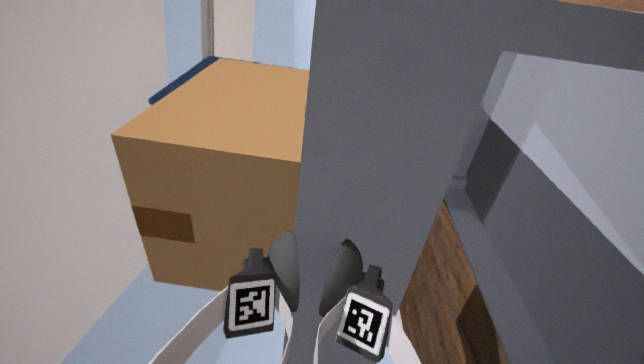

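Scene clock: 209.70 s.
r1.base_odometry: x=-1.097 y=-1.676 heading=+2.167 (m, m, rad; r1's odometry frame)
r1.turned_by_wheels: +0.000 (rad since the last result)
r1.turned_by_imu: +0.000 (rad since the last result)
r1.base_tilt: forward=+0.7 right=-0.7 (deg)
r1.lidar_m: 0.26 0.27 0.35 2.05 2.09 2.69 3.02 3.09 2.87 2.69 2.73 0.28
r1.head_depth_mm: 2238 1886 1604 496 1249 1203 1084 / 2260 697 617 556 448 1155 1093 / 819 730 632 558 634 1158 1105 / 799 398 488 550 512 1146 1114 / 373 361 449 546 522 1149 1104 / 376 358 444 548 482 1153 1103 / 378 354 440 550 491 1201 1099
r1.base_status: done
r1.joint_positions: lift_m=+0.740 arm_m=+0.030 wrist_yaw_rad=+2.111 wrist_pitch_rad=-0.022 wrist_roll_rad=+1.572 gripper_m=-0.023 head_pan_rad=-0.007 head_tilt_rad=-0.988
r1.joint_status: all done
r1.on_its_own: wrist_yaw_rad is held at +2.116, not at your +2.000, by its stall guard, which is not easing now; gripper_m is held at -0.024, not at your -0.030, by its stall guard, which is not easing now
r1.motor_effort: left_wheel=+2(8) right_wheel=-1(21) lift_m=+44(44) arm_m=+2(8) wrist_yaw_rad=+3(35) wrist_pitch_rad=+12(13) wrist_roll_rad=-1(1) gripper_m=-18(21) head_pan_rad=+4(4) head_tilt_rad=-5(6) (%)
r1.hand_pose: x=+0.1978 y=-0.0432 z=+0.8483 quat_wxyz=(+0.010, +0.870, -0.493, -0.006) (m; r1's base frame)
r1.wrist_depth_mm: - - - 111 106 155 159 / - - 520 120 171 630 444 / - 366 360 130 188 675 463 / - 354 338 147 207 680 449 / - - 378 161 235 648 435 / - - 430 - - 589 424 / - - - 293 - 536 411
r2.base_odometry: x=-2.768 y=-1.939 heading=+0.709 (m, m, rad; r2's odometry frame)
r2.turned_by_wheels: +0.000 (rad since the last result)
r2.turned_by_imu: +0.001 (rad since the last result)
r2.base_tilt: forward=-1.1 right=+1.7 (deg)
r2.lidar_m: 0.15 0.16 3.40 1.09 3.45 2.89 1.78 1.28 3.73 0.20 0.15 -
r2.head_depth_mm: 1645 2077 1855 1584 1379 1224 1109 / 1388 1814 1813 1571 1376 1242 - / 1205 1503 1752 1556 1360 1252 - / 2435 1537 1715 1543 1349 1250 - / 2634 2117 1777 1527 1337 1238 - / 2574 2091 1764 1514 1332 1212 898 / 2526 2058 1727 1516 1330 1087 611
r2.base_status: not commanded
r2.joint_positions: lift_m=+0.310 arm_m=+0.000 wrist_yaw_rad=+2.982 wrist_pitch_rad=-0.418 wrist_roll_rad=-0.008 gripper_m=+0.037 head_pan_rad=-2.600 head_tilt_rad=-0.993
r2.joint_status: not commanded
r2.motor_effort: left_wheel=-1(2) right_wheel=+10(10) lift_m=+25(26) arm_m=+1(0) wrist_yaw_rad=+5(6) wrist_pitch_rad=+5(5) wrist_roll_rad=+0(0) gripper_m=+0(0) head_pan_rad=+0(0) head_tilt_rad=-3(2) (%)
r2.hand_pose: x=+0.0144 y=+0.0761 z=+0.3225 quat_wxyz=(+0.201, +0.698, +0.092, +0.681) (m; r2's base frame)
r2.wrist_depth_mm: - - - - - - 191 / 923 - - - - - 180 / 768 - 877 911 995 281 170 / 633 - 695 743 795 260 160 / 535 - - 610 642 240 153 / 475 491 - 525 377 223 146 / - - - 461 457 208 139
pictures: r1_nav_camera (sideways: a quarter turn counterclockwise sets it upright), r1_wrist_camera
Images, in order (width x height): r1_nav_camera 672x504, r1_wrist_camera 644x364.

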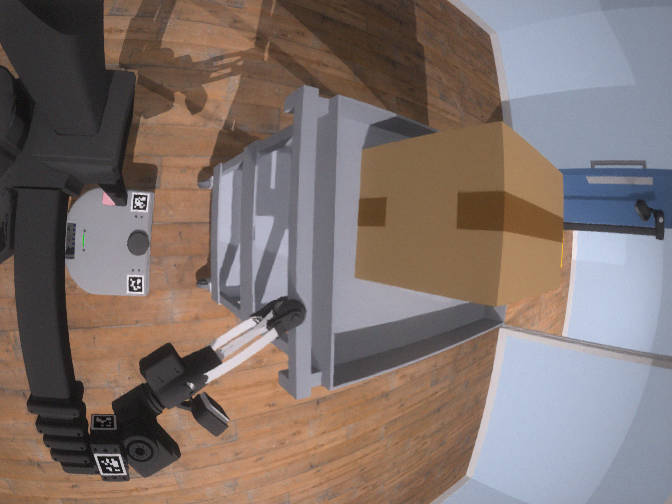

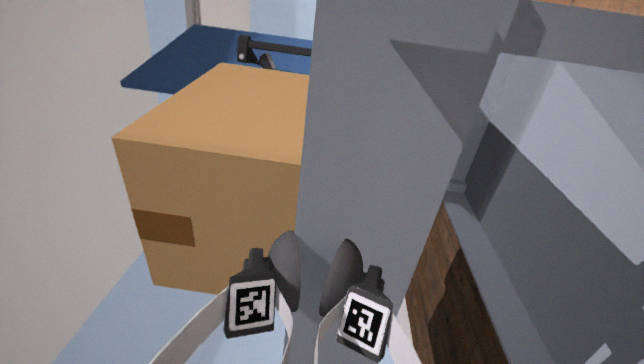

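Emit:
{"name": "execute_actions", "arguments": {"actions": [{"r1":{"base":{"translate_m":0.15},"joints":{"wrist_yaw_rad":1.75,"arm_m":0}}}], "cameras": ["r1_nav_camera"]}}

Scene clock: 217.60 s.
r1.base_odometry: x=-1.181 y=-1.552 heading=+2.167 (m, m, rad; r1's odometry frame)
r1.turned_by_wheels: +0.000 (rad since the last result)
r1.turned_by_imu: -0.004 (rad since the last result)
r1.base_tilt: forward=+0.7 right=-0.7 (deg)
r1.lidar_m: 0.26 0.26 2.20 2.06 2.10 2.71 3.16 3.22 2.86 2.67 2.73 0.30
r1.head_depth_mm: 2235 1873 593 509 1309 1169 - / 2239 685 629 526 847 1170 1096 / 779 428 608 557 818 1174 1109 / 370 381 475 552 738 1144 1107 / 373 370 457 546 500 1093 1104 / 375 359 441 548 468 1171 1095 / 379 349 425 550 456 1204 1102
r1.base_status: done
r1.joint_positions: lift_m=+0.740 arm_m=+0.001 wrist_yaw_rad=+1.703 wrist_pitch_rad=-0.022 wrist_roll_rad=+1.572 gripper_m=-0.023 head_pan_rad=-0.007 head_tilt_rad=-0.988
r1.joint_status: wrist_yaw_rad off_target (ended at +1.703, target +1.750); the others done
r1.on_its_own: wrist_yaw_rad is held at +1.699, not at your +1.750, by its stall guard, which is not easing now; gripper_m is held at -0.024, not at your -0.030, by its stall guard, which is not easing now
r1.motor_effort: left_wheel=+2(12) right_wheel=+4(22) lift_m=+44(44) arm_m=-7(9) wrist_yaw_rad=-3(76) wrist_pitch_rad=+12(13) wrist_roll_rad=-1(1) gripper_m=-20(20) head_pan_rad=+4(3) head_tilt_rad=-6(5) (%)
r1.hand_pose: x=+0.2320 y=-0.1118 z=+0.8483 quat_wxyz=(+0.009, +0.752, -0.659, -0.008) (m; r1's base frame)
r1.wrist_depth_mm: - - - - - - - / - - - 170 199 - - / - - - 229 230 237 235 / - - - 170 230 675 440 / - 350 393 169 228 647 437 / - 328 324 - 525 621 423 / - 328 328 168 812 601 411
r2.base_odometry: x=-2.768 y=-1.939 heading=+0.709 (m, m, rad; r2's odometry frame)
r2.turned_by_wheels: +0.000 (rad since the last result)
r2.turned_by_imu: +0.001 (rad since the last result)
r2.base_tilt: forward=-1.1 right=+1.7 (deg)
r2.lidar_m: 0.15 0.15 0.98 0.96 3.45 2.90 1.78 1.28 3.72 0.20 0.15 -
r2.head_depth_mm: 1661 2070 1851 1566 1388 1227 1108 / 1395 1819 1814 1560 1370 1250 - / 1201 1524 1773 1557 1360 1245 - / 2457 1529 1710 1534 1353 1250 - / 2577 2104 1777 1534 1346 1235 - / 2559 2092 1743 1522 1335 1210 897 / 2560 2062 1740 1517 1325 1089 611
r2.base_status: not commanded
r2.joint_positions: lift_m=+0.310 arm_m=+0.000 wrist_yaw_rad=+2.982 wrist_pitch_rad=-0.418 wrist_roll_rad=-0.008 gripper_m=+0.037 head_pan_rad=-2.600 head_tilt_rad=-0.993
r2.joint_status: not commanded
r2.motor_effort: left_wheel=-1(2) right_wheel=+11(11) lift_m=+26(25) arm_m=+0(0) wrist_yaw_rad=+6(5) wrist_pitch_rad=+5(5) wrist_roll_rad=+0(0) gripper_m=+0(0) head_pan_rad=-1(1) head_tilt_rad=-3(2) (%)
r2.hand_pose: x=+0.0144 y=+0.0761 z=+0.3225 quat_wxyz=(+0.201, +0.698, +0.092, +0.681) (m; r2's base frame)
r2.wrist_depth_mm: - - 945 - - - 191 / 934 - - - - - 179 / 745 - 845 953 - 284 170 / 636 - 707 751 786 259 160 / 534 - - 615 644 238 153 / 474 491 - 529 371 223 146 / - - - 460 455 208 139
pictures: r1_nav_camera (sideways: a quarter turn counterclockwise sets it upright)
Images, in order (width x height): r1_nav_camera 672x504.

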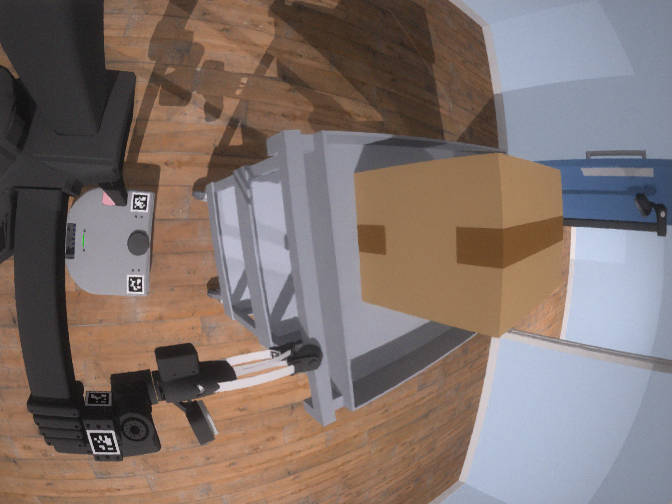

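Emit:
{"name": "execute_actions", "arguments": {"actions": [{"r1":{"base":{"rotate_rad":0.8},"joints":{"wrist_yaw_rad":1.57}}}], "cameras": []}}

Emit:
{"name": "execute_actions", "arguments": {"actions": [{"r1":{"base":{"translate_m":-0.45}}}], "cameras": ["r1_nav_camera"]}}

Emit:
{"name": "execute_actions", "arguments": {"actions": [{"r1":{"base":{"rotate_rad":0.6}}}], "cameras": []}}

Emit:
{"name": "execute_actions", "arguments": {"actions": [{"r1":{"base":{"translate_m":-0.45}}}], "cameras": ["r1_nav_camera"]}}

Scene clock: 232.23 s.
r1.base_odometry: x=-1.181 y=-1.552 heading=+2.967 (m, m, rad; r1's odometry frame)
r1.turned_by_wheels: +0.800 (rad since the last result)
r1.turned_by_imu: +0.781 (rad since the last result)
r1.base_tilt: forward=+0.7 right=-0.8 (deg)
r1.lidar_m: 0.41 2.07 2.07 2.29 3.20 3.18 3.27 2.69 2.67 2.96 0.36 0.36
r1.head_depth_mm: 439 506 590 497 834 1098 1063 / 488 560 615 881 1042 1167 1100 / 2280 685 562 926 1181 1192 1105 / 2292 1930 599 1431 1299 1194 1111 / 2299 1954 1651 1485 1323 1199 1110 / 2293 1965 1686 1492 1337 1198 1096 / 2184 1980 1706 1500 1339 1210 1100
r1.base_status: done
r1.joint_positions: lift_m=+0.740 arm_m=+0.000 wrist_yaw_rad=+1.498 wrist_pitch_rad=-0.021 wrist_roll_rad=+1.572 gripper_m=-0.023 head_pan_rad=-0.007 head_tilt_rad=-0.988
r1.joint_status: wrist_yaw_rad off_target (ended at +1.498, target +1.570)
r1.on_its_own: wrist_yaw_rad is held at +1.497, not at your +1.570, by its stall guard, which is not easing now; gripper_m is held at -0.024, not at your -0.030, by its stall guard, which is not easing now
r1.motor_effort: left_wheel=+0(8) right_wheel=-2(38) lift_m=+44(44) arm_m=-4(7) wrist_yaw_rad=-1(68) wrist_pitch_rad=+11(12) wrist_roll_rad=-1(1) gripper_m=-17(19) head_pan_rad=+4(5) head_tilt_rad=-6(5) (%)
r1.hand_pose: x=+0.2336 y=-0.1638 z=+0.8486 quat_wxyz=(+0.007, +0.681, -0.732, -0.008) (m; r1's base frame)
r1.wrist_depth_mm: - - 443 94 89 88 141 / - 357 353 105 160 599 477 / - 347 323 120 184 655 463 / - - 384 144 215 671 447 / - - 468 177 276 612 437 / - - - - - 558 423 / - - - 416 - 472 371
r2.base_odometry: x=-2.768 y=-1.939 heading=+0.709 (m, m, rad; r2's odometry frame)
r2.turned_by_wheels: +0.000 (rad since the last result)
r2.turned_by_imu: +0.001 (rad since the last result)
r2.base_tilt: forward=-1.1 right=+1.7 (deg)
r2.lidar_m: 0.15 0.16 0.83 0.83 3.45 2.89 1.78 1.28 3.71 0.20 0.15 -
r2.head_depth_mm: 1659 2100 1820 1583 1380 1230 1108 / 1380 1800 1808 1564 1371 1241 - / 1202 1495 1746 1556 1358 1256 - / 2431 1541 1705 1546 1354 1247 - / 2571 2121 1766 1516 1344 1235 - / 2556 2099 1740 1511 1345 1207 904 / 2539 2062 1743 1510 1322 1092 612
r2.base_status: not commanded
r2.joint_positions: lift_m=+0.310 arm_m=+0.000 wrist_yaw_rad=+2.982 wrist_pitch_rad=-0.418 wrist_roll_rad=-0.008 gripper_m=+0.037 head_pan_rad=-2.600 head_tilt_rad=-0.993
r2.joint_status: not commanded
r2.motor_effort: left_wheel=-2(1) right_wheel=+10(10) lift_m=+26(25) arm_m=+0(0) wrist_yaw_rad=+5(5) wrist_pitch_rad=+5(5) wrist_roll_rad=+0(0) gripper_m=+0(0) head_pan_rad=+0(0) head_tilt_rad=-3(3) (%)
r2.hand_pose: x=+0.0144 y=+0.0761 z=+0.3225 quat_wxyz=(+0.201, +0.698, +0.092, +0.681) (m; r2's base frame)
r2.wrist_depth_mm: - - 870 - - - 191 / 919 - - - - - 180 / 746 - 872 929 995 282 169 / 635 - 694 741 772 258 161 / 536 - - 607 634 239 153 / 479 489 - 523 375 222 146 / - - - 461 457 207 140
pictures: none
No camera images: the call's "cameras" was empty. Leave "cameras" out to get every camera's image.

Scene clock: 238.30 s.
r1.base_odometry: x=-0.738 y=-1.630 heading=+2.967 (m, m, rad; r1's odometry frame)
r1.turned_by_wheels: +0.000 (rad since the last result)
r1.turned_by_imu: -0.003 (rad since the last result)
r1.base_tilt: forward=+0.7 right=-0.7 (deg)
r1.lidar_m: 0.78 2.37 2.35 2.60 2.87 2.85 2.93 2.40 2.38 2.63 2.98 0.72
r1.head_depth_mm: 755 797 1041 1404 1298 1178 1065 / 756 1181 1087 1361 1313 1181 1096 / 810 1191 1414 1418 1321 1193 1104 / 866 1857 1572 1471 1322 1201 1111 / 2245 1946 1685 1485 1331 1201 1108 / 2324 1945 1688 1486 1334 1217 1096 / 2347 1984 1702 1500 1340 1207 1102
r1.base_status: done
r1.joint_positions: lift_m=+0.740 arm_m=+0.000 wrist_yaw_rad=+1.498 wrist_pitch_rad=-0.020 wrist_roll_rad=+1.572 gripper_m=-0.023 head_pan_rad=-0.007 head_tilt_rad=-0.988
r1.joint_status: not commanded
r1.on_its_own: wrist_yaw_rad is held at +1.497, not at your +1.570, by its stall guard, which is not easing now; gripper_m is held at -0.024, not at your -0.030, by its stall guard, which is not easing now
r1.motor_effort: left_wheel=+0(3) right_wheel=+2(16) lift_m=+44(44) arm_m=-4(4) wrist_yaw_rad=+0(1) wrist_pitch_rad=+11(12) wrist_roll_rad=-1(1) gripper_m=-10(17) head_pan_rad=+3(4) head_tilt_rad=-6(6) (%)
r1.hand_pose: x=+0.2337 y=-0.1639 z=+0.8489 quat_wxyz=(+0.007, +0.681, -0.732, -0.008) (m; r1's base frame)
r1.wrist_depth_mm: - - - - - - - / - - - 958 - 992 934 / - - - 770 - 637 853 / - - - 718 - 660 763 / - - - - - - 807 / - - - - - - 861 / - - - - - - 929
r2.base_odometry: x=-2.768 y=-1.939 heading=+0.709 (m, m, rad; r2's odometry frame)
r2.turned_by_wheels: +0.000 (rad since the last result)
r2.turned_by_imu: +0.001 (rad since the last result)
r2.base_tilt: forward=-1.1 right=+1.7 (deg)
r2.lidar_m: 0.15 0.16 0.83 0.83 3.46 2.89 1.78 1.28 3.72 0.20 0.15 -
r2.head_depth_mm: 1654 2085 1852 1579 1376 1230 1103 / 1389 1831 1817 1555 1379 1240 - / 1206 1512 1761 1546 1346 1247 - / 2434 1534 1722 1550 1352 1244 - / 2612 2089 1764 1539 1343 1239 - / 2590 2085 1757 1521 1337 1213 898 / 2559 2049 1747 1509 1328 1093 611
r2.base_status: not commanded
r2.joint_positions: lift_m=+0.310 arm_m=+0.000 wrist_yaw_rad=+2.982 wrist_pitch_rad=-0.418 wrist_roll_rad=-0.008 gripper_m=+0.037 head_pan_rad=-2.600 head_tilt_rad=-0.993
r2.joint_status: not commanded
r2.motor_effort: left_wheel=-1(1) right_wheel=+10(10) lift_m=+25(26) arm_m=+0(1) wrist_yaw_rad=+6(5) wrist_pitch_rad=+5(5) wrist_roll_rad=+0(0) gripper_m=+0(0) head_pan_rad=-1(0) head_tilt_rad=-3(2) (%)
r2.hand_pose: x=+0.0144 y=+0.0761 z=+0.3225 quat_wxyz=(+0.201, +0.698, +0.092, +0.681) (m; r2's base frame)
r2.wrist_depth_mm: - - 890 - - - 191 / 919 - - - - - 180 / 750 - 859 916 998 283 170 / 634 - 703 744 774 258 161 / 537 - - 610 635 239 153 / 476 488 - 523 369 221 146 / - - - 467 457 207 140
pictures: r1_nav_camera (sideways: a quarter turn counterclockwise sets it upright)
Images, in order (width x height): r1_nav_camera 672x504.

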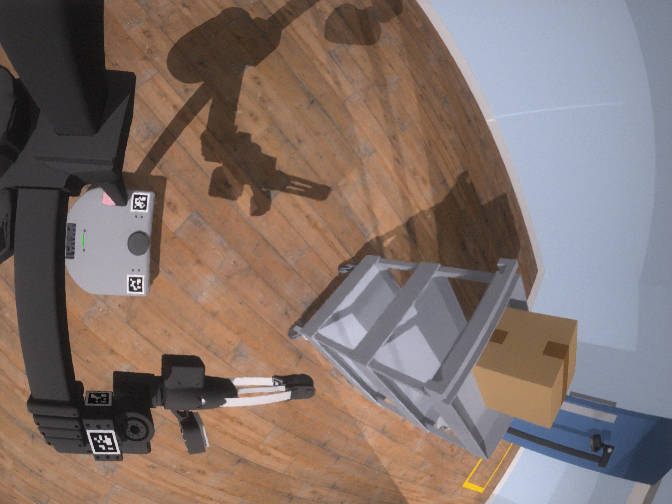

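Scene clock: 240.20 s.
r1.base_odometry: x=-0.738 y=-1.630 heading=-2.716 (m, m, rad; r1's odometry frame)
r1.turned_by_wheels: +0.600 (rad since the last result)
r1.turned_by_imu: +0.600 (rad since the last result)
r1.base_tilt: forward=+0.7 right=-0.7 (deg)
r1.lidar_m: 2.36 2.35 2.71 2.85 2.85 2.79 2.39 2.39 2.75 2.97 0.72 0.82
r1.head_depth_mm: 2218 1892 1648 1454 1292 1175 1062 / 2241 1904 1660 1459 1308 1186 1097 / 2249 1927 1664 1466 1314 1191 1107 / 2230 1927 1675 1465 1321 1199 1110 / 2178 1947 1689 1483 1328 1208 1105 / 2166 1951 1684 1494 1332 1206 1098 / 2107 1977 1712 1500 1338 1215 1105
r1.base_status: done
r1.joint_positions: lift_m=+0.740 arm_m=+0.000 wrist_yaw_rad=+1.498 wrist_pitch_rad=-0.020 wrist_roll_rad=+1.572 gripper_m=-0.023 head_pan_rad=-0.007 head_tilt_rad=-0.988
r1.joint_status: not commanded
r1.on_its_own: wrist_yaw_rad is held at +1.497, not at your +1.570, by its stall guard, which is not easing now; gripper_m is held at -0.024, not at your -0.030, by its stall guard, which is not easing now
r1.motor_effort: left_wheel=+0(3) right_wheel=+3(6) lift_m=+44(44) arm_m=-4(4) wrist_yaw_rad=-1(0) wrist_pitch_rad=+11(11) wrist_roll_rad=-1(1) gripper_m=-10(11) head_pan_rad=+3(5) head_tilt_rad=-6(5) (%)
r1.hand_pose: x=+0.2337 y=-0.1639 z=+0.8489 quat_wxyz=(+0.007, +0.681, -0.732, -0.008) (m; r1's base frame)
r1.wrist_depth_mm: - - - - - 697 - / - - - - - - 959 / - - - - - - - / - - - - - - - / - - - - - - 985 / - - - - - - 949 / - - - - - - 939
r2.base_odometry: x=-2.768 y=-1.939 heading=+0.709 (m, m, rad; r2's odometry frame)
r2.turned_by_wheels: +0.000 (rad since the last result)
r2.turned_by_imu: +0.000 (rad since the last result)
r2.base_tilt: forward=-1.1 right=+1.8 (deg)
r2.lidar_m: 0.15 0.15 0.83 0.83 3.46 2.89 1.78 1.28 3.72 0.20 0.15 -
r2.head_depth_mm: 1653 2082 1831 1580 1381 1228 1101 / 1404 1814 1820 1570 1381 1251 - / 1207 1509 1761 1552 1371 1259 - / 2443 1533 1708 1530 1351 1252 - / 2573 2118 1762 1544 1343 1236 - / 2563 2078 1745 1502 1341 1210 898 / 2523 2072 1736 1514 1324 1088 611
r2.base_status: not commanded
r2.joint_positions: lift_m=+0.310 arm_m=+0.000 wrist_yaw_rad=+2.982 wrist_pitch_rad=-0.418 wrist_roll_rad=-0.008 gripper_m=+0.037 head_pan_rad=-2.600 head_tilt_rad=-0.993
r2.joint_status: not commanded
r2.motor_effort: left_wheel=-2(2) right_wheel=+10(10) lift_m=+26(25) arm_m=+0(0) wrist_yaw_rad=+5(6) wrist_pitch_rad=+5(5) wrist_roll_rad=+0(0) gripper_m=+0(0) head_pan_rad=+0(0) head_tilt_rad=-2(3) (%)
r2.hand_pose: x=+0.0144 y=+0.0761 z=+0.3225 quat_wxyz=(+0.201, +0.698, +0.092, +0.681) (m; r2's base frame)
r2.wrist_depth_mm: - - 897 - - - 191 / 936 - - - - - 180 / 759 - 856 928 990 282 169 / 627 - 710 752 802 259 161 / 532 - - 608 640 240 153 / 473 495 - 527 375 222 146 / - - - 462 457 207 140
pictures: none
No camera images: the call's "cameras" was empty. Leave "cameras" out to get every camera's image.

Scene clock: 246.27 s.
r1.base_odometry: x=-0.328 y=-1.444 heading=-2.716 (m, m, rad; r1's odometry frame)
r1.turned_by_wheels: +0.000 (rad since the last result)
r1.turned_by_imu: -0.003 (rad since the last result)
r1.base_tilt: forward=+0.7 right=-0.8 (deg)
r1.lidar_m: 2.79 2.78 3.17 2.73 2.73 2.28 1.96 1.96 2.25 3.03 1.19 1.02
r1.head_depth_mm: 2244 1899 1606 1450 1291 1178 1068 / 2248 1907 1660 1458 1307 1186 1092 / 2277 1913 1659 1468 1312 1193 1108 / 2288 1932 1676 1475 1316 1193 1107 / 2306 1952 1682 1481 1329 1196 1107 / 2336 1969 1691 1489 1331 1205 1096 / 2336 1971 1700 1497 1338 1207 1106
r1.base_status: done
r1.joint_positions: lift_m=+0.740 arm_m=+0.000 wrist_yaw_rad=+1.498 wrist_pitch_rad=-0.020 wrist_roll_rad=+1.572 gripper_m=-0.023 head_pan_rad=-0.007 head_tilt_rad=-0.988
r1.joint_status: not commanded
r1.on_its_own: wrist_yaw_rad is held at +1.497, not at your +1.570, by its stall guard, which is not easing now; gripper_m is held at -0.024, not at your -0.030, by its stall guard, which is not easing now
r1.motor_effort: left_wheel=+0(4) right_wheel=+2(3) lift_m=+44(44) arm_m=-4(3) wrist_yaw_rad=+0(0) wrist_pitch_rad=+11(11) wrist_roll_rad=-1(1) gripper_m=-11(11) head_pan_rad=+4(4) head_tilt_rad=-5(5) (%)
r1.hand_pose: x=+0.2337 y=-0.1639 z=+0.8489 quat_wxyz=(+0.007, +0.681, -0.732, -0.008) (m; r1's base frame)
r1.wrist_depth_mm: - - - 944 - 764 760 / - - - - - - 937 / - - - - - - - / - - - - - - - / - - - - - - 981 / - - - - - - 950 / - - - - - - 934
r2.base_odometry: x=-2.768 y=-1.939 heading=+0.709 (m, m, rad; r2's odometry frame)
r2.turned_by_wheels: +0.000 (rad since the last result)
r2.turned_by_imu: +0.001 (rad since the last result)
r2.base_tilt: forward=-1.1 right=+1.7 (deg)
r2.lidar_m: 0.15 0.15 0.83 0.83 3.46 2.89 1.78 1.28 3.69 0.20 0.15 -
r2.head_depth_mm: 1655 2085 1830 1574 1377 1230 1105 / 1397 1818 1816 1567 1376 1236 - / 1204 1505 1774 1548 1359 1250 - / 2467 1526 1701 1542 1354 1251 - / 2581 2102 1778 1521 1346 1237 - / 2593 2086 1747 1506 1333 1207 896 / 2553 2060 1736 1515 1329 1084 611
r2.base_status: not commanded
r2.joint_positions: lift_m=+0.310 arm_m=+0.000 wrist_yaw_rad=+2.982 wrist_pitch_rad=-0.418 wrist_roll_rad=-0.008 gripper_m=+0.037 head_pan_rad=-2.600 head_tilt_rad=-0.993
r2.joint_status: not commanded
r2.motor_effort: left_wheel=-2(2) right_wheel=+10(10) lift_m=+26(25) arm_m=+0(1) wrist_yaw_rad=+5(5) wrist_pitch_rad=+6(5) wrist_roll_rad=+0(0) gripper_m=+1(0) head_pan_rad=+0(1) head_tilt_rad=-2(2) (%)
r2.hand_pose: x=+0.0144 y=+0.0761 z=+0.3225 quat_wxyz=(+0.201, +0.698, +0.092, +0.681) (m; r2's base frame)
r2.wrist_depth_mm: - - 895 - - - 190 / 923 - - - - - 180 / 751 - 859 944 - 283 170 / 630 - 707 736 792 260 161 / 539 - - 602 641 239 153 / 477 491 - 525 374 223 146 / - - - 460 453 207 140
pictures: r1_nav_camera (sideways: a quarter turn counterclockwise sets it upright)
Images, in order (width x height): r1_nav_camera 672x504.

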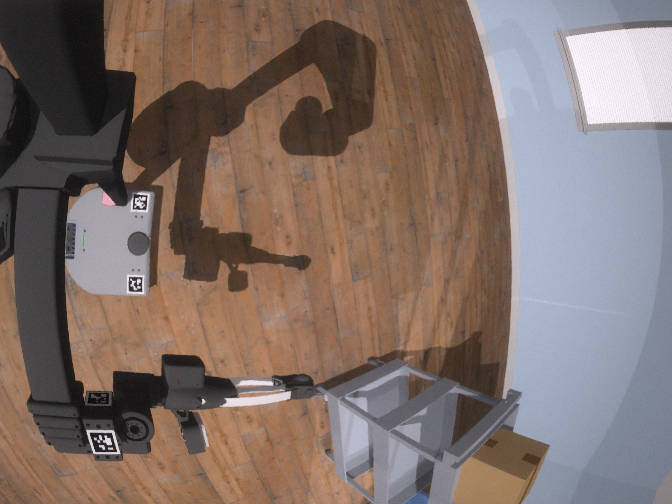

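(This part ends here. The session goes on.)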